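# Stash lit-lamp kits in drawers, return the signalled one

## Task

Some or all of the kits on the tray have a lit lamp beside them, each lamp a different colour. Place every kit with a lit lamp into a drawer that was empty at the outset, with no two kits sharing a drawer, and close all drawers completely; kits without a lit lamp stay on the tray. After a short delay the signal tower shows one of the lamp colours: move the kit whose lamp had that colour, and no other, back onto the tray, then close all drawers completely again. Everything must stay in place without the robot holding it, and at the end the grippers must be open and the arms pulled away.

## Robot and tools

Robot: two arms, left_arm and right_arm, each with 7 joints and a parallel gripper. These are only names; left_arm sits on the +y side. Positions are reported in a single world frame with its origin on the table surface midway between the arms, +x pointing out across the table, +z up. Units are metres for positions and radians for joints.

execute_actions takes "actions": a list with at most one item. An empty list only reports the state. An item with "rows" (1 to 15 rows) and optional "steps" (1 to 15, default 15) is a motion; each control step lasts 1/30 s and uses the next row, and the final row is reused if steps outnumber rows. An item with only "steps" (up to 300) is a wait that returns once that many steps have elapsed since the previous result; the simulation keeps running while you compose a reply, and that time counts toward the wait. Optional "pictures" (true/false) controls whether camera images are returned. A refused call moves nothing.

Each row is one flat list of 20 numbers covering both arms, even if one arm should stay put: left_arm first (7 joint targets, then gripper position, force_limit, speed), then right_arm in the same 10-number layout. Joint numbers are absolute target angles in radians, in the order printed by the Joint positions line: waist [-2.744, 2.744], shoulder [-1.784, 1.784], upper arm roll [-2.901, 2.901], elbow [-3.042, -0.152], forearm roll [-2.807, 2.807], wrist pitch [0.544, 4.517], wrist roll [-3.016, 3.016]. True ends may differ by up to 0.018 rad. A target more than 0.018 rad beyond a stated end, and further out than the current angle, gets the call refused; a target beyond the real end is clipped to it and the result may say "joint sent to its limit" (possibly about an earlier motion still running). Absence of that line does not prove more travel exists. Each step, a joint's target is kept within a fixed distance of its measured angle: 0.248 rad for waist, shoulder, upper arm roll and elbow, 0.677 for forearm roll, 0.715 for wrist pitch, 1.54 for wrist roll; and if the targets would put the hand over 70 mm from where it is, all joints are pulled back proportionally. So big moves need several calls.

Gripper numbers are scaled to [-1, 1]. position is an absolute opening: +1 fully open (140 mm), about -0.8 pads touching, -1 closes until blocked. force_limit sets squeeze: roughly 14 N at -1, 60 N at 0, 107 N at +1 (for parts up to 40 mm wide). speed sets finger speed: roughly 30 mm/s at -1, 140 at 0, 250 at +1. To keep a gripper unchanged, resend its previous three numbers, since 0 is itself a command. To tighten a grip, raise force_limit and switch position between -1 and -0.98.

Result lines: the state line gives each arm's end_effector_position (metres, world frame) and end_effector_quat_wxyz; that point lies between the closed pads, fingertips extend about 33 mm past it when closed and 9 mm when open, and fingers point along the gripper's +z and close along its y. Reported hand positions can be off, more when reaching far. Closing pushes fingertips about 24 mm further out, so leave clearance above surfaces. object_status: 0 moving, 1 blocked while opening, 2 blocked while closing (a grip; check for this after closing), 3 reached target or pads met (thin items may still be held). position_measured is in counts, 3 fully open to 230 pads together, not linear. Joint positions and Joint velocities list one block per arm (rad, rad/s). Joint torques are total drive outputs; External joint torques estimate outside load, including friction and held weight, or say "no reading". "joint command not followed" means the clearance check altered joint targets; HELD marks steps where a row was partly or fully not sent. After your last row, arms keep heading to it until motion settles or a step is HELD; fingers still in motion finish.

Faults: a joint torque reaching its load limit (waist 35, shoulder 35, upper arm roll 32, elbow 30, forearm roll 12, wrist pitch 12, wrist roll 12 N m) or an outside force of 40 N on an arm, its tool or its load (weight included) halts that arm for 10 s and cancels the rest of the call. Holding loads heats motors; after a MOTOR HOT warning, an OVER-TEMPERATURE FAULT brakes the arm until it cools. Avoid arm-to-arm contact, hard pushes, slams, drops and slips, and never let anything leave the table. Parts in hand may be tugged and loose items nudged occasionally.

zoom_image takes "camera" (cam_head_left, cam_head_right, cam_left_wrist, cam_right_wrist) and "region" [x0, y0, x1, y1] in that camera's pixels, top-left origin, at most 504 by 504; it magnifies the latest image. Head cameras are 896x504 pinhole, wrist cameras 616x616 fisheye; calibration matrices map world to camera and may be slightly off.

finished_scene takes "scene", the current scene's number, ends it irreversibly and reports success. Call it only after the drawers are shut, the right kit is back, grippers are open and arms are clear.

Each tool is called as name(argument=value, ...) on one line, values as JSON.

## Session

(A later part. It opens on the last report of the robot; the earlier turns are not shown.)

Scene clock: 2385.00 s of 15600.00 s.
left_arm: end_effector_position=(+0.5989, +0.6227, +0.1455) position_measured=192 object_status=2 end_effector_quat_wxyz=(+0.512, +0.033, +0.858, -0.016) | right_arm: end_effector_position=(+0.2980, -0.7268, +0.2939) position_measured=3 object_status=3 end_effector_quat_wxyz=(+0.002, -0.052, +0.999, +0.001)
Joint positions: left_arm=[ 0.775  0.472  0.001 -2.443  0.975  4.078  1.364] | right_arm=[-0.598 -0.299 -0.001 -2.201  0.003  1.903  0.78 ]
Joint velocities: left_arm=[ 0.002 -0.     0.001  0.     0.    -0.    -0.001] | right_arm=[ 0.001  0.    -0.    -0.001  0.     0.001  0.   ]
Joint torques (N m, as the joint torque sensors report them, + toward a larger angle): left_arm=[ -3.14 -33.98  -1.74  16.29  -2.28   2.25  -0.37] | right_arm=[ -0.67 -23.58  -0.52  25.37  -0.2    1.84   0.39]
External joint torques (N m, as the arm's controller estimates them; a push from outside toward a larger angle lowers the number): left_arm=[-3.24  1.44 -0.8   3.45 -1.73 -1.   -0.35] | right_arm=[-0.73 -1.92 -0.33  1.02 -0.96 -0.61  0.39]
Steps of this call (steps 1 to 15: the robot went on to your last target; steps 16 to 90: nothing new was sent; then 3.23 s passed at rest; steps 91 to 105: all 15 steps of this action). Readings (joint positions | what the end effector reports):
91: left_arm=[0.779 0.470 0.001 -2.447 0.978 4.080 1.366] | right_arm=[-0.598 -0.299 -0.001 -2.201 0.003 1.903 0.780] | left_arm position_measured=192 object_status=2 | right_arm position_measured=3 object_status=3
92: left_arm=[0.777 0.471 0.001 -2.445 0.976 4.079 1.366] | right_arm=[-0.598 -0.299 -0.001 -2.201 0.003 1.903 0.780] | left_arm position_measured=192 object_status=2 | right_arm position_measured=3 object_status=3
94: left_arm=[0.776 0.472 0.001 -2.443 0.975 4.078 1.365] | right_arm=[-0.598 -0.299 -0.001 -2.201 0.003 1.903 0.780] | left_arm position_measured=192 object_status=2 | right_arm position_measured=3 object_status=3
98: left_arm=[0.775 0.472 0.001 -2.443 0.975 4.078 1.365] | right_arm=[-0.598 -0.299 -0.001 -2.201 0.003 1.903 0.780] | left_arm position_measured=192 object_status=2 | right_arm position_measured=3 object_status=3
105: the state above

execute_actions(actions=[{"rows":[[0.777,0.471,0,-2.445,0.975,4.078,1.364,0.25,-0.4,0,-0.6,-0.3,0,-2.2,0,1.9,0.785,1,0,0],[0.777,0.471,0,-2.445,0.975,4.078,1.364,0.25,-0.4,0,-0.6,-0.3,0,-2.2,0,1.9,0.785,1,0,0],[0.777,0.471,0,-2.445,0.975,4.078,1.364,0.25,-0.4,0,-0.6,-0.3,0,-2.2,0,1.9,0.785,1,0,0],[0.777,0.471,0,-2.445,0.975,4.078,1.364,0.25,-0.4,0,-0.6,-0.3,0,-2.2,0,1.9,0.785,1,0,0],[0.777,0.471,0,-2.445,0.975,4.078,1.364,0.25,-0.4,0,-0.6,-0.3,0,-2.2,0,1.9,0.785,1,0,0],[0.777,0.471,0,-2.445,0.975,4.078,1.364,0.25,-0.4,0,-0.6,-0.3,0,-2.2,0,1.9,0.785,1,0,0],[0.777,0.471,0,-2.445,0.975,4.078,1.364,0.25,-0.4,0,-0.6,-0.3,0,-2.2,0,1.9,0.785,1,0,0],[0.777,0.471,0,-2.445,0.975,4.078,1.364,0.25,-0.4,0,-0.6,-0.3,0,-2.2,0,1.9,0.785,1,0,0],[0.777,0.471,0,-2.445,0.975,4.078,1.364,0.25,-0.4,0,-0.6,-0.3,0,-2.2,0,1.9,0.785,1,0,0],[0.777,0.471,0,-2.445,0.975,4.078,1.364,0.25,-0.4,0,-0.6,-0.3,0,-2.2,0,1.9,0.785,1,0,0],[0.781,0.43,0,-2.452,0.995,4.06,1.33,0.25,-0.4,0,-0.6,-0.3,0,-2.2,0,1.9,0.785,1,0,0],[0.781,0.43,0,-2.452,0.995,4.06,1.33,0.25,-0.4,0,-0.6,-0.3,0,-2.2,0,1.9,0.785,1,0,0],[0.784,0.3935,0,-2.4585,1.0163,4.04,1.291,0.25,-0.4,0,-0.6,-0.3,0,-2.2,0,1.9,0.785,1,0,0]],"steps":15}], pictures=false)

execute_actions(actions=[{"steps":30}])

Scene clock: 2416.17 s of 15600.00 s.
left_arm: end_effector_position=(+0.5992, +0.6231, +0.1681) position_measured=98 object_status=0 end_effector_quat_wxyz=(+0.516, +0.041, +0.856, -0.008) | right_arm: end_effector_position=(+0.2980, -0.7268, +0.2939) position_measured=3 object_status=3 end_effector_quat_wxyz=(+0.002, -0.052, +0.999, +0.001)
Joint positions: left_arm=[ 0.78   0.412  0.001 -2.455  1.     4.06   1.342] | right_arm=[-0.598 -0.299 -0.001 -2.201  0.003  1.903  0.78 ]
Joint velocities: left_arm=[ 0.019 -0.323  0.    -0.001  0.113 -0.074 -0.148] | right_arm=[-0.    -0.    -0.001 -0.    -0.     0.001 -0.   ]
Joint torques (N m, as the joint torque sensors report them, + toward a larger angle): left_arm=[  0.96 -29.3   -0.9   10.45   0.64   2.05  -0.37] | right_arm=[ -0.74 -23.75  -0.77  25.56  -0.19   1.81   0.36]
External joint torques (N m, as the arm's controller estimates them; a push from outside toward a larger angle lowers the number): left_arm=[ 1.14 -0.76 -0.03 -1.06  1.15 -0.63 -0.35] | right_arm=[-0.64 -2.   -0.4   1.13 -0.94 -0.65  0.36]
Steps of this call (steps 1 to 15: the robot went on to your last target; steps 16 to 90: nothing new was sent; then 27.67 s passed at rest; steps 91 to 105: all 15 steps of this action). Readings (joint positions | what the end effector reports):
91: left_arm=[0.775 0.472 0.001 -2.443 0.975 4.078 1.364] | right_arm=[-0.598 -0.299 -0.001 -2.201 0.003 1.903 0.780] | left_arm position_measured=192 object_status=0 | right_arm position_measured=3 object_status=3
92: left_arm=[0.775 0.472 0.001 -2.443 0.975 4.078 1.364] | right_arm=[-0.598 -0.299 -0.001 -2.201 0.003 1.903 0.780] | left_arm position_measured=191 object_status=0 | right_arm position_measured=3 object_status=3
94: left_arm=[0.775 0.472 0.001 -2.443 0.975 4.078 1.364] | right_arm=[-0.598 -0.299 -0.001 -2.201 0.003 1.903 0.780] | left_arm position_measured=170 object_status=0 | right_arm position_measured=3 object_status=3
98: left_arm=[0.775 0.472 0.001 -2.443 0.975 4.078 1.364] | right_arm=[-0.598 -0.299 -0.001 -2.201 0.003 1.903 0.780] | left_arm position_measured=140 object_status=0 | right_arm position_measured=3 object_status=3
105: the state above

Scene clock: 2417.17 s of 15600.00 s.
left_arm: end_effector_position=(+0.5985, +0.6227, +0.1714) position_measured=98 object_status=3 end_effector_quat_wxyz=(+0.512, +0.030, +0.858, -0.014) | right_arm: end_effector_position=(+0.2980, -0.7268, +0.2939) position_measured=3 object_status=3 end_effector_quat_wxyz=(+0.002, -0.052, +0.999, +0.001)
Joint positions: left_arm=[ 0.781  0.395  0.001 -2.457  1.013  4.044  1.299] | right_arm=[-0.598 -0.299 -0.001 -2.201  0.003  1.903  0.78 ]
Joint velocities: left_arm=[ 0.001 -0.     0.    -0.     0.001 -0.002 -0.005] | right_arm=[ 0.     0.    -0.001  0.001 -0.001 -0.001 -0.   ]
Joint torques (N m, as the joint torque sensors report them, + toward a larger angle): left_arm=[  0.69 -35.41  -1.6   12.59   0.19   2.66  -0.23] | right_arm=[ -0.78 -23.63  -0.52  25.07  -0.21   1.76   0.38]
External joint torques (N m, as the arm's controller estimates them; a push from outside toward a larger angle lowers the number): left_arm=[ 0.72 -1.03 -0.67 -1.33  0.9  -0.55 -0.2 ] | right_arm=[-0.75 -2.02 -0.23  0.7  -0.96 -0.69  0.38]
Steps of this call (steps 1 to 30: the robot went on to your last target). Readings (joint positions | what the end effector reports):
1: left_arm=[0.780 0.404 0.001 -2.455 1.003 4.058 1.337] | right_arm=[-0.598 -0.299 -0.001 -2.201 0.003 1.903 0.780] | left_arm position_measured=98 object_status=0 | right_arm position_measured=3 object_status=3
2: left_arm=[0.781 0.399 0.001 -2.455 1.005 4.056 1.333] | right_arm=[-0.598 -0.299 -0.001 -2.201 0.003 1.903 0.780] | left_arm position_measured=98 object_status=0 | right_arm position_measured=3 object_status=3
4: left_arm=[0.781 0.395 0.001 -2.455 1.009 4.053 1.326] | right_arm=[-0.598 -0.299 -0.001 -2.201 0.003 1.903 0.780] | left_arm position_measured=98 object_status=0 | right_arm position_measured=3 object_status=3
8: left_arm=[0.781 0.395 0.001 -2.457 1.012 4.048 1.316] | right_arm=[-0.598 -0.299 -0.001 -2.201 0.003 1.903 0.780] | left_arm position_measured=98 object_status=3 | right_arm position_measured=3 object_status=3
30: the state above
All arms were judged still, so your last target was given up. Only a new action makes them travel on or press farther. Fingers that are still opening or closing keep moving.
camera_calibration (this result's frames):
cam_left_wrist: T_world_to_cam=[[0.189675, 0.974468, 0.120151, -0.732662], [0.0503036, -0.131857, 0.989992, -0.104631], [0.980557, -0.181733, -0.0740292, -0.270384], [0, 0, 0, 1]] pos_world=[0.409358, 0.651022, 0.171597]
cam_right_wrist: T_world_to_cam=[[-0.103114, 0.994503, 0.0182135, 0.745318], [0.915794, 0.0877755, 0.39194, -0.332926], [0.388187, 0.0570944, -0.919811, 0.37235], [0, 0, 0, 1]] pos_world=[0.237203, -0.733257, 0.459403]

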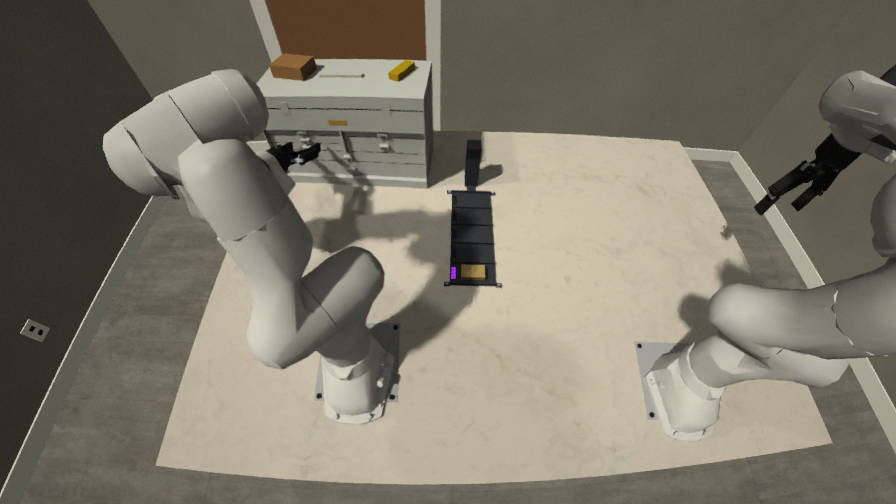

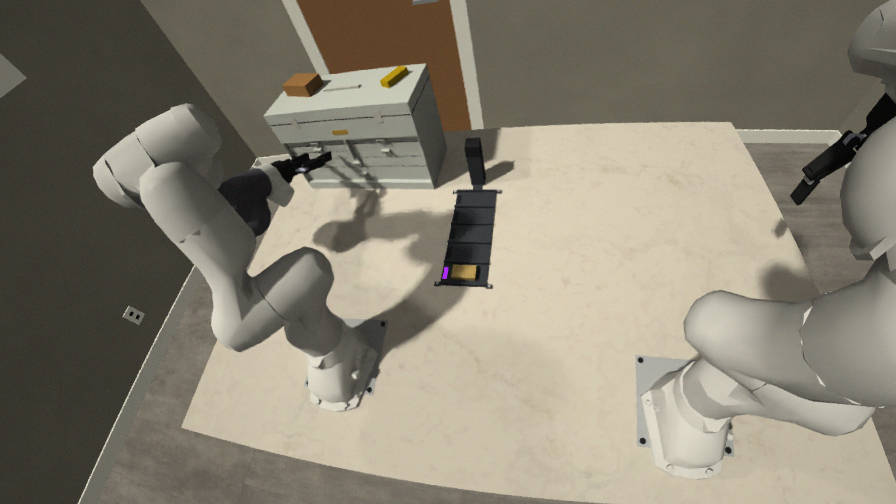

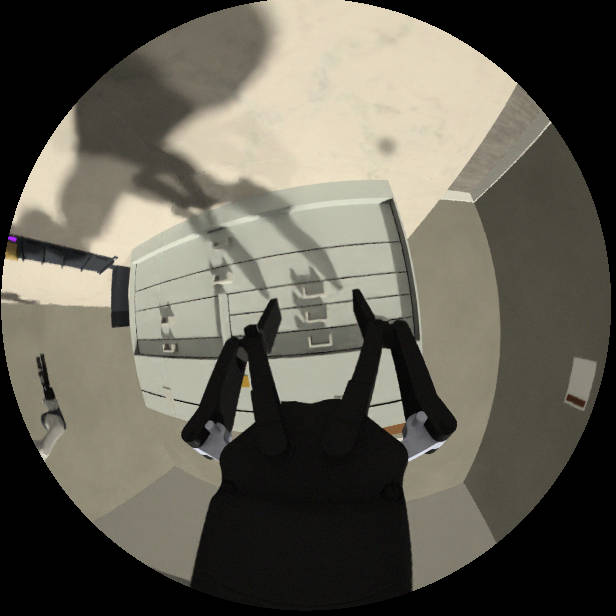

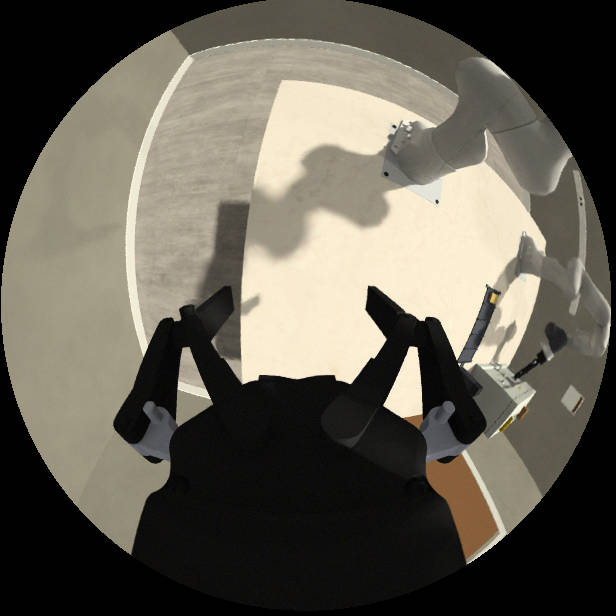

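execute_actions(actions=[{"rows":[[0.785,0.3735,0,-2.4625,1.028,4.031,1.274,0.25,-0.4,0,-0.6,-0.3,0,-2.2,0,1.9,0.785,1,0,0]],"steps":15}], pictures=false)

execute_actions(actions=[{"rows":[[0.785,0.3735,0,-2.4625,1.028,4.031,1.274,-1,-0.4,-0.3,-0.6,-0.3,0,-2.2,0,1.9,0.785,1,0,0]],"steps":15}], pictures=false)

execute_actions(actions=[{"steps":12}], pictures=false)

execute_actions(actions=[{"rows":[[0.807,0.359,0,-2.493,1.04,4.045,1.29,-1,-0.4,-0.3,-0.6,-0.3,0,-2.2,0,1.9,0.785,1,0,0],[0.807,0.359,0,-2.493,1.04,4.045,1.29,-1,-0.4,-0.3,-0.6,-0.3,0,-2.2,0,1.9,0.785,1,0,0],[0.807,0.359,0,-2.493,1.04,4.05,1.29,-1,-0.4,-0.3,-0.6,-0.3,0,-2.2,0,1.9,0.785,1,0,0],[0.807,0.359,0,-2.493,1.04,4.055,1.29,-1,-0.4,-0.3,-0.6,-0.3,0,-2.2,0,1.9,0.785,1,0,0],[0.83,0.344,0,-2.525,1.052,4.06,1.305,-1,-0.4,-0.3,-0.6,-0.3,0,-2.2,0,1.9,0.785,1,0,0],[0.83,0.344,0,-2.525,1.052,4.065,1.305,-1,-0.4,-0.3,-0.6,-0.3,0,-2.2,0,1.9,0.785,1,0,0],[0.83,0.344,0,-2.525,1.052,4.07,1.305,-1,-0.4,-0.3,-0.6,-0.3,0,-2.2,0,1.9,0.785,1,0,0],[0.853,0.329,0,-2.557,1.065,4.075,1.32,-1,-0.4,-0.3,-0.6,-0.3,0,-2.2,0,1.9,0.785,1,0,0],[0.853,0.329,0,-2.557,1.065,4.08,1.32,-1,-0.4,-0.3,-0.6,-0.3,0,-2.2,0,1.9,0.785,1,0,0],[0.853,0.329,0,-2.557,1.065,4.083,1.32,-1,-0.4,-0.3,-0.6,-0.3,0,-2.2,0,1.9,0.785,1,0,0],[0.876,0.314,0,-2.588,1.077,4.083,1.333,-1,-0.4,-0.3,-0.6,-0.3,0,-2.2,0,1.9,0.785,1,0,0]],"steps":15}])

Scene clock: 2441.80 s of 15600.00 s.
left_arm: end_effector_position=(+0.5981, +0.6217, +0.1777) position_measured=98 object_status=3 end_effector_quat_wxyz=(+0.512, +0.031, +0.858, -0.013) | right_arm: end_effector_position=(+0.2980, -0.7268, +0.2939) position_measured=3 object_status=3 end_effector_quat_wxyz=(+0.002, -0.052, +0.999, +0.001)
Joint positions: left_arm=[ 0.782  0.375  0.001 -2.461  1.025  4.036  1.284] | right_arm=[-0.598 -0.299 -0.001 -2.201  0.003  1.903  0.78 ]
Joint velocities: left_arm=[-0.001  0.001  0.001 -0.001  0.002 -0.003 -0.01 ] | right_arm=[-0.    -0.001 -0.     0.    -0.001 -0.    -0.   ]
Joint torques (N m, as the joint torque sensors report them, + toward a larger angle): left_arm=[  1.   -35.32  -1.67  12.03   0.15   2.78  -0.35] | right_arm=[ -1.06 -23.57  -0.56  24.96  -0.24   1.81   0.36]
External joint torques (N m, as the arm's controller estimates them; a push from outside toward a larger angle lowers the number): left_arm=[ 0.99 -1.25 -0.81 -2.15  0.92 -0.42 -0.33] | right_arm=[-1.02 -1.93 -0.27  0.6  -0.99 -0.65  0.36]
Steps of this call (steps 1 to 90: nothing new was sent; then 21.13 s passed at rest; steps 91 to 105: all 15 steps of this action). Readings (joint positions | what the end effector reports):
91: left_arm=[0.782 0.392 0.001 -2.459 1.016 4.042 1.296] | right_arm=[-0.598 -0.299 -0.001 -2.201 0.003 1.903 0.780] | left_arm position_measured=98 object_status=3 | right_arm position_measured=3 object_status=3
92: left_arm=[0.782 0.387 0.001 -2.460 1.018 4.041 1.294] | right_arm=[-0.598 -0.299 -0.001 -2.201 0.003 1.903 0.780] | left_arm position_measured=98 object_status=3 | right_arm position_measured=3 object_status=3
94: left_arm=[0.782 0.379 0.001 -2.460 1.021 4.039 1.292] | right_arm=[-0.598 -0.299 -0.001 -2.201 0.003 1.903 0.780] | left_arm position_measured=98 object_status=3 | right_arm position_measured=3 object_status=3
98: left_arm=[0.782 0.375 0.001 -2.461 1.024 4.037 1.288] | right_arm=[-0.598 -0.299 -0.001 -2.201 0.003 1.903 0.780] | left_arm position_measured=98 object_status=3 | right_arm position_measured=3 object_status=3
105: the state above

Scene clock: 2442.30 s of 15600.00 s.
left_arm: end_effector_position=(+0.5979, +0.6218, +0.1773) position_measured=178 object_status=0 end_effector_quat_wxyz=(+0.511, +0.030, +0.859, -0.014) | right_arm: end_effector_position=(+0.2980, -0.7268, +0.2939) position_measured=3 object_status=3 end_effector_quat_wxyz=(+0.002, -0.052, +0.999, +0.001)
Joint positions: left_arm=[ 0.782  0.375  0.001 -2.461  1.025  4.035  1.281] | right_arm=[-0.598 -0.299 -0.001 -2.201  0.003  1.903  0.78 ]
Joint velocities: left_arm=[ 0.     0.    -0.    -0.     0.    -0.    -0.001] | right_arm=[-0.001 -0.001 -0.001 -0.     0.    -0.    -0.001]
Joint torques (N m, as the joint torque sensors report them, + toward a larger angle): left_arm=[  0.79 -35.49  -1.41  13.27   0.1    2.7   -0.24] | right_arm=[ -1.02 -23.72  -0.6   25.27  -0.25   1.75   0.37]
External joint torques (N m, as the arm's controller estimates them; a push from outside toward a larger angle lowers the number): left_arm=[ 0.84 -1.43 -0.49 -0.93  0.86 -0.52 -0.22] | right_arm=[-0.96 -2.   -0.27  0.87 -1.01 -0.71  0.37]
Steps of this call (steps 1 to 15: all 15 steps of this action). Readings (joint positions | what the end effector reports):
1: left_arm=[0.782 0.375 0.001 -2.461 1.025 4.036 1.284] | right_arm=[-0.598 -0.299 -0.001 -2.201 0.003 1.903 0.780] | left_arm position_measured=98 object_status=0 | right_arm position_measured=3 object_status=3
2: left_arm=[0.782 0.375 0.001 -2.461 1.025 4.035 1.283] | right_arm=[-0.598 -0.299 -0.001 -2.201 0.003 1.903 0.780] | left_arm position_measured=103 object_status=0 | right_arm position_measured=3 object_status=3
4: left_arm=[0.782 0.375 0.001 -2.461 1.025 4.035 1.283] | right_arm=[-0.598 -0.299 -0.001 -2.201 0.003 1.903 0.780] | left_arm position_measured=114 object_status=0 | right_arm position_measured=3 object_status=3
8: left_arm=[0.782 0.375 0.001 -2.461 1.025 4.035 1.282] | right_arm=[-0.598 -0.299 -0.001 -2.201 0.003 1.903 0.780] | left_arm position_measured=137 object_status=0 | right_arm position_measured=3 object_status=3
15: the state above

Scene clock: 2442.70 s of 15600.00 s.
left_arm: end_effector_position=(+0.5976, +0.6228, +0.1775) position_measured=192 object_status=2 end_effector_quat_wxyz=(+0.511, +0.029, +0.859, -0.013) | right_arm: end_effector_position=(+0.2980, -0.7268, +0.2939) position_measured=3 object_status=3 end_effector_quat_wxyz=(+0.002, -0.052, +0.999, +0.001)
Joint positions: left_arm=[ 0.784  0.375  0.001 -2.461  1.025  4.034  1.281] | right_arm=[-0.598 -0.299 -0.001 -2.201  0.003  1.903  0.78 ]
Joint velocities: left_arm=[-0.002 -0.    -0.001  0.001  0.    -0.001  0.001] | right_arm=[-0.001 -0.     0.001 -0.001 -0.001  0.     0.   ]
Joint torques (N m, as the joint torque sensors report them, + toward a larger angle): left_arm=[  0.1  -34.71  -1.39  12.4    0.06   2.81  -0.28] | right_arm=[ -0.6  -23.76  -0.54  25.32  -0.17   1.85   0.35]
External joint torques (N m, as the arm's controller estimates them; a push from outside toward a larger angle lowers the number): left_arm=[ 0.25 -0.63 -0.38 -1.81  0.81 -0.4  -0.25] | right_arm=[-0.6  -2.03 -0.29  0.94 -0.92 -0.61  0.35]
Steps of this call (steps 1 to 12: the robot went on to your last target). Readings (joint positions | what the end effector reports):
1: left_arm=[0.783 0.375 0.001 -2.461 1.025 4.034 1.281] | right_arm=[-0.598 -0.299 -0.001 -2.201 0.003 1.903 0.780] | left_arm position_measured=184 object_status=0 | right_arm position_measured=3 object_status=3
2: left_arm=[0.784 0.375 0.001 -2.461 1.025 4.034 1.281] | right_arm=[-0.598 -0.299 -0.001 -2.201 0.003 1.903 0.780] | left_arm position_measured=189 object_status=0 | right_arm position_measured=3 object_status=3
4: left_arm=[0.784 0.375 0.001 -2.461 1.025 4.034 1.281] | right_arm=[-0.598 -0.299 -0.001 -2.201 0.003 1.903 0.780] | left_arm position_measured=192 object_status=0 | right_arm position_measured=3 object_status=3
8: left_arm=[0.784 0.375 0.001 -2.461 1.025 4.034 1.281] | right_arm=[-0.598 -0.299 -0.001 -2.201 0.003 1.903 0.780] | left_arm position_measured=192 object_status=2 | right_arm position_measured=3 object_status=3
12: the state above

Scene clock: 2443.20 s of 15600.00 s.
left_arm: end_effector_position=(+0.5513, +0.6253, +0.1782) position_measured=192 object_status=2 end_effector_quat_wxyz=(+0.510, +0.016, +0.860, -0.015) | right_arm: end_effector_position=(+0.2980, -0.7268, +0.2939) position_measured=3 object_status=3 end_effector_quat_wxyz=(+0.002, -0.052, +0.999, +0.001)
Joint positions: left_arm=[ 0.871  0.316 -0.    -2.577  1.067  4.077  1.313] | right_arm=[-0.598 -0.299 -0.001 -2.201  0.003  1.903  0.78 ]
Joint velocities: left_arm=[ 0.062 -0.031  0.001 -0.07   0.036  0.035  0.07 ] | right_arm=[ 0.    -0.001 -0.001  0.    -0.001  0.    -0.001]
Joint torques (N m, as the joint torque sensors report them, + toward a larger angle): left_arm=[ -1.18 -30.57   0.18  10.     1.07   3.37  -0.07] | right_arm=[ -1.17 -23.67  -0.61  25.56  -0.24   1.82   0.36]
External joint torques (N m, as the arm's controller estimates them; a push from outside toward a larger angle lowers the number): left_arm=[-0.16  0.41  1.88 -3.55  1.61  0.09 -0.06] | right_arm=[-1.13 -1.89 -0.3   1.11 -1.   -0.64  0.36]
Steps of this call (steps 1 to 15: all 15 steps of this action). Readings (joint positions | what the end effector reports):
1: left_arm=[0.788 0.371 0.000 -2.467 1.026 4.035 1.281] | right_arm=[-0.598 -0.299 -0.001 -2.201 0.003 1.903 0.780] | left_arm position_measured=192 object_status=2 | right_arm position_measured=3 object_status=3
2: left_arm=[0.793 0.367 0.000 -2.475 1.029 4.037 1.282] | right_arm=[-0.598 -0.299 -0.001 -2.201 0.003 1.903 0.780] | left_arm position_measured=192 object_status=2 | right_arm position_measured=3 object_status=3
4: left_arm=[0.800 0.363 0.000 -2.484 1.033 4.042 1.283] | right_arm=[-0.598 -0.299 -0.001 -2.201 0.003 1.903 0.780] | left_arm position_measured=192 object_status=2 | right_arm position_measured=3 object_status=3
8: left_arm=[0.827 0.344 -0.001 -2.520 1.044 4.055 1.291] | right_arm=[-0.598 -0.299 -0.001 -2.201 0.003 1.903 0.780] | left_arm position_measured=192 object_status=2 | right_arm position_measured=3 object_status=3
15: the state above
camera_calibration (this result's frames):
cam_left_wrist: T_world_to_cam=[[0.167842, 0.980272, 0.104378, -0.715863], [0.0581584, -0.115542, 0.991599, -0.123388], [0.984097, -0.160362, -0.076404, -0.238083], [0, 0, 0, 1]] pos_world=[0.361625, 0.649305, 0.178881]
cam_right_wrist: T_world_to_cam=[[-0.103114, 0.994503, 0.0182133, 0.745318], [0.915794, 0.0877753, 0.39194, -0.332926], [0.388187, 0.0570942, -0.919811, 0.37235], [0, 0, 0, 1]] pos_world=[0.237203, -0.733257, 0.459403]

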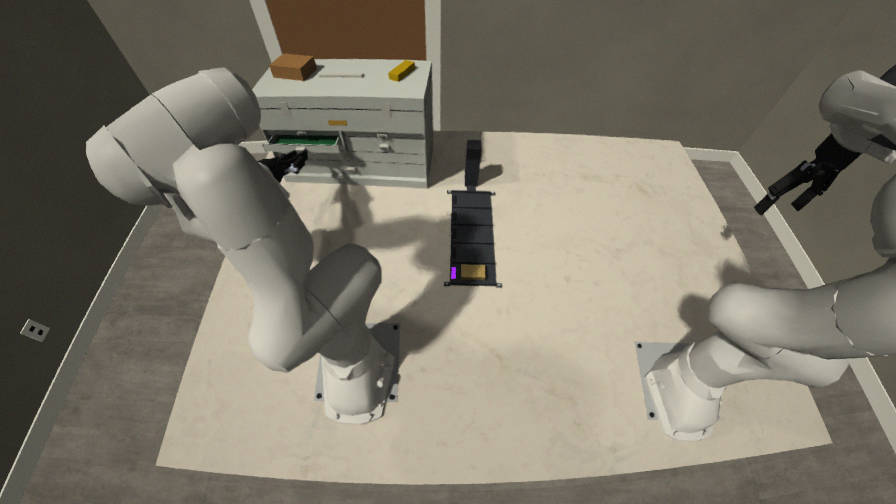

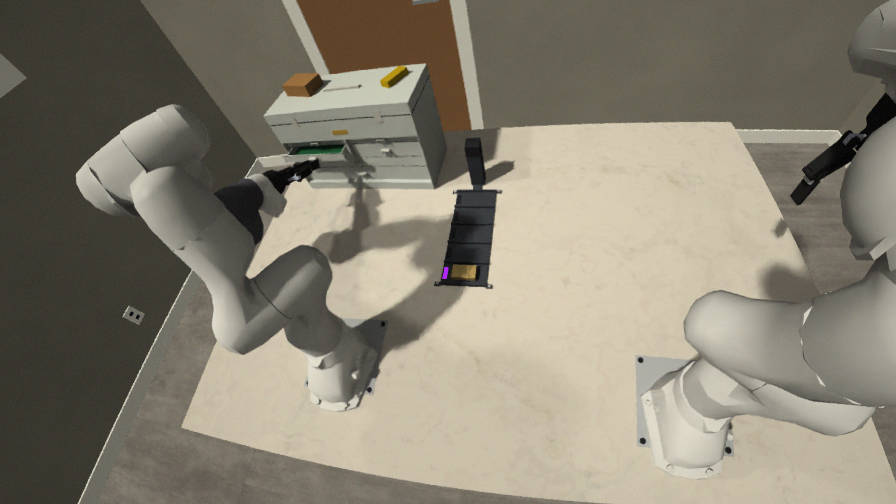

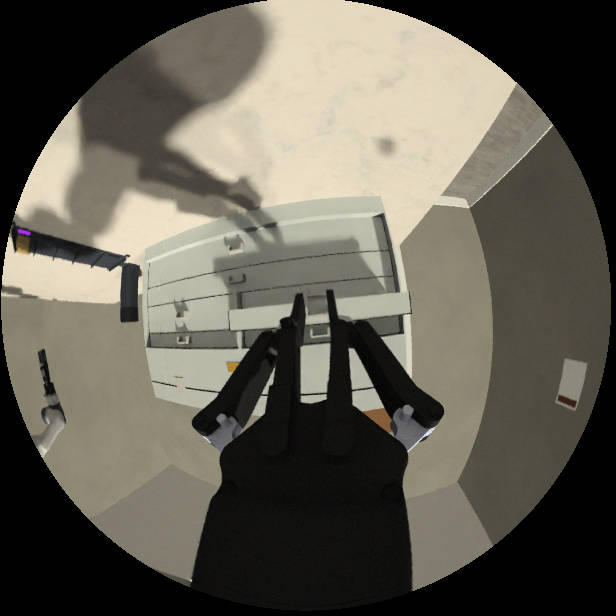

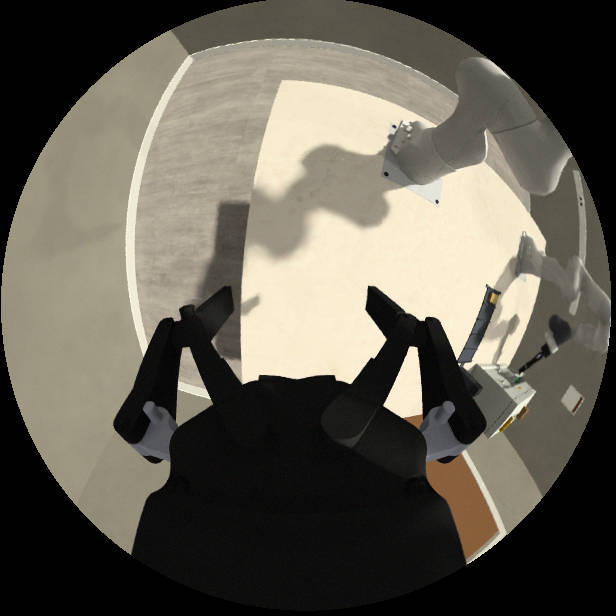

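execute_actions(actions=[{"rows":[[0.908,0.305,0,-2.608,1.104,4.095,1.34,-1,-0.4,-0.3,-0.6,-0.3,0,-2.2,0,1.9,0.785,1,0,0],[0.908,0.305,0,-2.608,1.104,4.095,1.34,-1,-0.4,-0.3,-0.6,-0.3,0,-2.2,0,1.9,0.785,1,0,0],[0.908,0.305,0,-2.608,1.104,4.1,1.34,-1,-0.4,-0.3,-0.6,-0.3,0,-2.2,0,1.9,0.785,1,0,0],[0.94,0.296,0,-2.628,1.131,4.108,1.348,-1,-0.4,-0.3,-0.6,-0.3,0,-2.2,0,1.9,0.785,1,0,0],[0.94,0.296,0,-2.628,1.131,4.11,1.348,-1,-0.4,-0.3,-0.6,-0.3,0,-2.2,0,1.9,0.785,1,0,0],[0.94,0.296,0,-2.628,1.131,4.115,1.348,-1,-0.4,-0.3,-0.6,-0.3,0,-2.2,0,1.9,0.785,1,0,0],[0.971,0.287,0,-2.648,1.159,4.12,1.356,-1,-0.4,-0.3,-0.6,-0.3,0,-2.2,0,1.9,0.785,1,0,0],[0.971,0.287,0,-2.648,1.159,4.125,1.356,-1,-0.4,-0.3,-0.6,-0.3,0,-2.2,0,1.9,0.785,1,0,0],[0.971,0.287,0,-2.648,1.159,4.128,1.356,-1,-0.4,-0.3,-0.6,-0.3,0,-2.2,0,1.9,0.785,1,0,0],[1.003,0.278,0,-2.667,1.186,4.13,1.363,-1,-0.4,-0.3,-0.6,-0.3,0,-2.2,0,1.9,0.785,1,0,0],[1.003,0.278,0,-2.667,1.186,4.133,1.363,-1,-0.4,-0.3,-0.6,-0.3,0,-2.2,0,1.9,0.785,1,0,0],[1.003,0.278,0,-2.667,1.186,4.136,1.363,-1,-0.4,-0.3,-0.6,-0.3,0,-2.2,0,1.9,0.785,1,0,0],[1.031,0.271,0,-2.682,1.21,4.14,1.37,-1,-0.4,-0.3,-0.6,-0.3,0,-2.2,0,1.9,0.785,1,0,0]],"steps":15}], pictures=false)

execute_actions(actions=[{"rows":[[1.059,0.264,0,-2.697,1.234,4.147,1.377,-1,-0.4,-0.3,-0.6,-0.3,0,-2.2,0,1.9,0.785,1,0,0],[1.059,0.264,0,-2.697,1.234,4.147,1.377,-1,-0.4,-0.3,-0.6,-0.3,0,-2.2,0,1.9,0.785,1,0,0],[1.059,0.264,0,-2.697,1.234,4.15,1.377,-1,-0.4,-0.3,-0.6,-0.3,0,-2.2,0,1.9,0.785,1,0,0],[1.087,0.2565,0,-2.7115,1.258,4.15,1.383,-1,-0.4,-0.3,-0.6,-0.3,0,-2.2,0,1.9,0.785,1,0,0]],"steps":15}], pictures=false)

execute_actions(actions=[{"steps":12}])

Scene clock: 2476.37 s of 15600.00 s.
left_arm: end_effector_position=(+0.4957, +0.6294, +0.1788) position_measured=192 object_status=2 end_effector_quat_wxyz=(+0.512, +0.019, +0.859, -0.017) | right_arm: end_effector_position=(+0.2980, -0.7268, +0.2939) position_measured=3 object_status=3 end_effector_quat_wxyz=(+0.002, -0.052, +0.999, +0.001)
Joint positions: left_arm=[ 1.015  0.274 -0.002 -2.671  1.188  4.133  1.354] | right_arm=[-0.598 -0.299 -0.001 -2.201  0.003  1.903  0.78 ]
Joint velocities: left_arm=[ 0.182 -0.04   0.009 -0.101  0.169  0.07   0.056] | right_arm=[ 0.001 -0.    -0.001  0.002 -0.001  0.    -0.001]
Joint torques (N m, as the joint torque sensors report them, + toward a larger angle): left_arm=[ -0.14 -27.64  -0.35  10.67   0.33   2.69   0.16] | right_arm=[ -1.17 -23.65  -0.79  25.67  -0.25   1.89   0.38]
External joint torques (N m, as the arm's controller estimates them; a push from outside toward a larger angle lowers the number): left_arm=[ 2.1   0.78  2.43 -1.83  0.67 -0.63  0.17] | right_arm=[-1.18 -2.   -0.55  1.27 -1.   -0.57  0.38]
Steps of this call (steps 1 to 30: the robot went on to your last target; steps 31 to 90: nothing new was sent; then 29.67 s passed at rest; steps 91 to 105: all 15 steps of this action). Readings (joint positions | what the end effector reports):
91: left_arm=[0.882 0.312 -0.001 -2.586 1.075 4.082 1.330] | right_arm=[-0.598 -0.299 -0.001 -2.201 0.003 1.903 0.780] | left_arm position_measured=192 object_status=2 | right_arm position_measured=3 object_status=3
92: left_arm=[0.890 0.309 -0.001 -2.592 1.081 4.085 1.330] | right_arm=[-0.598 -0.299 -0.001 -2.201 0.003 1.903 0.780] | left_arm position_measured=192 object_status=2 | right_arm position_measured=3 object_status=3
94: left_arm=[0.906 0.304 -0.002 -2.603 1.094 4.092 1.333] | right_arm=[-0.598 -0.299 -0.001 -2.201 0.003 1.903 0.780] | left_arm position_measured=192 object_status=2 | right_arm position_measured=3 object_status=3
98: left_arm=[0.947 0.292 -0.003 -2.630 1.129 4.109 1.339] | right_arm=[-0.598 -0.299 -0.001 -2.201 0.003 1.903 0.780] | left_arm position_measured=192 object_status=2 | right_arm position_measured=3 object_status=3
105: the state above

Scene clock: 2476.87 s of 15600.00 s.
left_arm: end_effector_position=(+0.4711, +0.6311, +0.1792) position_measured=192 object_status=2 end_effector_quat_wxyz=(+0.512, +0.023, +0.859, -0.015) | right_arm: end_effector_position=(+0.2980, -0.7268, +0.2939) position_measured=3 object_status=3 end_effector_quat_wxyz=(+0.002, -0.052, +0.999, +0.001)
Joint positions: left_arm=[ 1.085  0.256 -0.002 -2.706  1.251  4.151  1.375] | right_arm=[-0.598 -0.299 -0.001 -2.201  0.003  1.903  0.78 ]
Joint velocities: left_arm=[ 0.006 -0.002 -0.001 -0.001  0.006  0.001  0.012] | right_arm=[-0.001  0.001 -0.002  0.001 -0.001 -0.001 -0.001]
Joint torques (N m, as the joint torque sensors report them, + toward a larger angle): left_arm=[  0.33 -27.15   1.12   7.67   1.27   3.09   0.1 ] | right_arm=[ -0.71 -23.77  -0.44  25.36  -0.18   1.84   0.37]
External joint torques (N m, as the arm's controller estimates them; a push from outside toward a larger angle lowers the number): left_arm=[ 0.36  0.36  1.89 -3.55  1.79 -0.18  0.12] | right_arm=[-0.68 -2.17 -0.15  1.04 -0.93 -0.6   0.37]
Steps of this call (steps 1 to 15: all 15 steps of this action). Readings (joint positions | what the end effector reports):
1: left_arm=[1.026 0.271 -0.003 -2.677 1.197 4.135 1.356] | right_arm=[-0.598 -0.299 -0.001 -2.201 0.003 1.903 0.780] | left_arm position_measured=192 object_status=2 | right_arm position_measured=3 object_status=3
2: left_arm=[1.036 0.268 -0.003 -2.683 1.206 4.139 1.358] | right_arm=[-0.598 -0.299 -0.001 -2.201 0.003 1.903 0.780] | left_arm position_measured=192 object_status=2 | right_arm position_measured=3 object_status=3
4: left_arm=[1.054 0.264 -0.003 -2.692 1.222 4.143 1.363] | right_arm=[-0.598 -0.299 -0.001 -2.201 0.003 1.903 0.780] | left_arm position_measured=192 object_status=2 | right_arm position_measured=3 object_status=3
8: left_arm=[1.079 0.257 -0.002 -2.705 1.244 4.150 1.370] | right_arm=[-0.598 -0.299 -0.001 -2.201 0.003 1.903 0.780] | left_arm position_measured=192 object_status=2 | right_arm position_measured=3 object_status=3
15: the state above

Scene clock: 2477.27 s of 15600.00 s.
left_arm: end_effector_position=(+0.4709, +0.6311, +0.1792) position_measured=192 object_status=2 end_effector_quat_wxyz=(+0.512, +0.024, +0.859, -0.014) | right_arm: end_effector_position=(+0.2980, -0.7268, +0.2939) position_measured=3 object_status=3 end_effector_quat_wxyz=(+0.002, -0.052, +0.999, +0.001)
Joint positions: left_arm=[ 1.085  0.256 -0.002 -2.706  1.251  4.151  1.378] | right_arm=[-0.598 -0.299 -0.001 -2.201  0.003  1.903  0.78 ]
Joint velocities: left_arm=[ 0.002 -0.001  0.001 -0.001  0.     0.001  0.001] | right_arm=[ 0.002  0.     0.001 -0.    -0.    -0.001 -0.001]
Joint torques (N m, as the joint torque sensors report them, + toward a larger angle): left_arm=[  0.21 -26.9    1.02   7.51   1.29   3.17   0.23] | right_arm=[ -1.01 -23.71  -0.13  25.37  -0.23   1.81   0.4 ]
External joint torques (N m, as the arm's controller estimates them; a push from outside toward a larger angle lowers the number): left_arm=[ 0.15  0.54  1.71 -3.69  1.83 -0.1   0.25] | right_arm=[-1.11 -2.13  0.    1.06 -0.99 -0.64  0.4 ]
Steps of this call (steps 1 to 12: the robot went on to your last target). Readings (joint positions | what the end effector reports):
1: left_arm=[1.085 0.256 -0.002 -2.706 1.251 4.151 1.376] | right_arm=[-0.598 -0.299 -0.001 -2.201 0.003 1.903 0.780] | left_arm position_measured=192 object_status=2 | right_arm position_measured=3 object_status=3
2: left_arm=[1.085 0.256 -0.002 -2.706 1.251 4.151 1.376] | right_arm=[-0.598 -0.299 -0.001 -2.201 0.003 1.903 0.780] | left_arm position_measured=192 object_status=2 | right_arm position_measured=3 object_status=3
4: left_arm=[1.085 0.256 -0.002 -2.706 1.251 4.151 1.377] | right_arm=[-0.598 -0.299 -0.001 -2.201 0.003 1.903 0.780] | left_arm position_measured=192 object_status=2 | right_arm position_measured=3 object_status=3
8: left_arm=[1.085 0.256 -0.002 -2.706 1.251 4.151 1.377] | right_arm=[-0.598 -0.299 -0.001 -2.201 0.003 1.903 0.780] | left_arm position_measured=192 object_status=2 | right_arm position_measured=3 object_status=3
12: the state above
camera_calibration (this result's frames):
cam_left_wrist: T_world_to_cam=[[0.180124, 0.977067, 0.113558, -0.713609], [0.0520526, -0.124753, 0.990822, -0.110217], [0.982266, -0.17256, -0.0733298, -0.149948], [0, 0, 0, 1]] pos_world=[0.281564, 0.657619, 0.179245]
cam_right_wrist: T_world_to_cam=[[-0.103114, 0.994503, 0.0182125, 0.745318], [0.915794, 0.0877753, 0.39194, -0.332926], [0.388187, 0.0570933, -0.919811, 0.372349], [0, 0, 0, 1]] pos_world=[0.237203, -0.733257, 0.459404]

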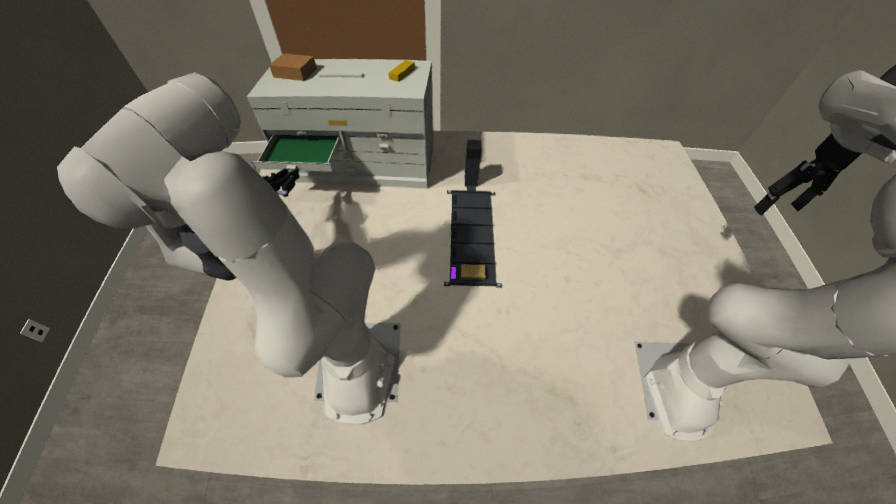

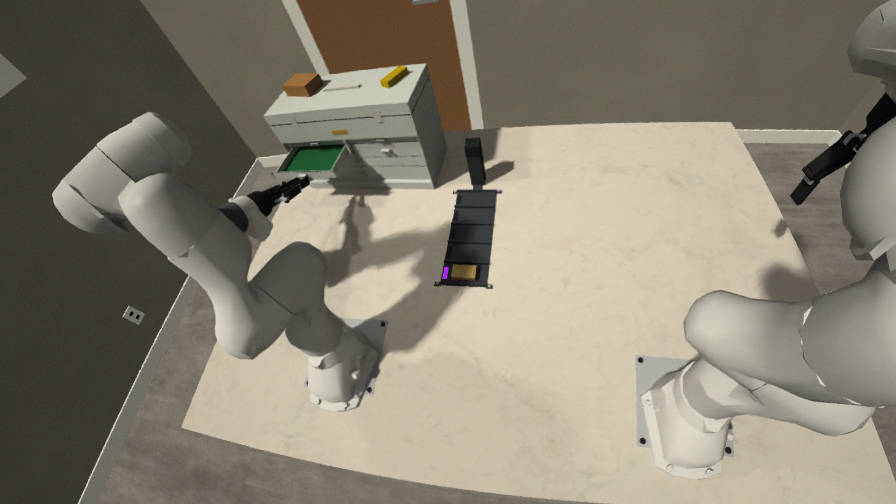

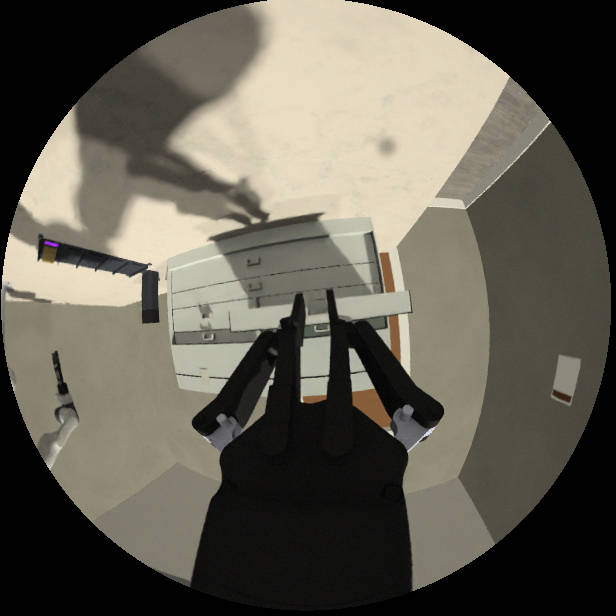

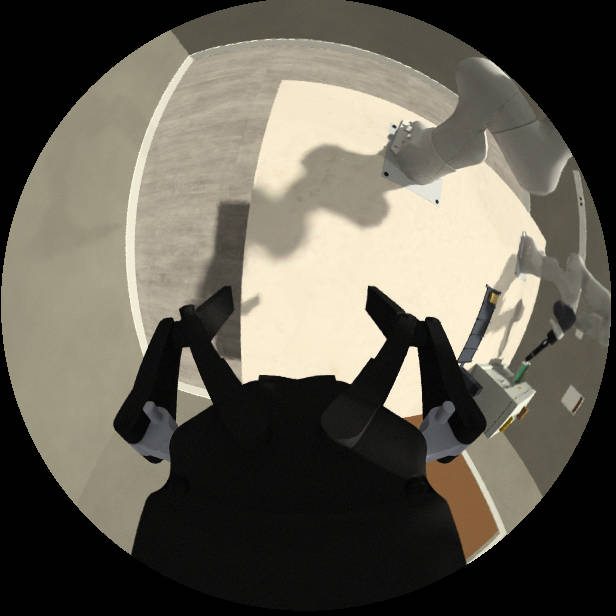

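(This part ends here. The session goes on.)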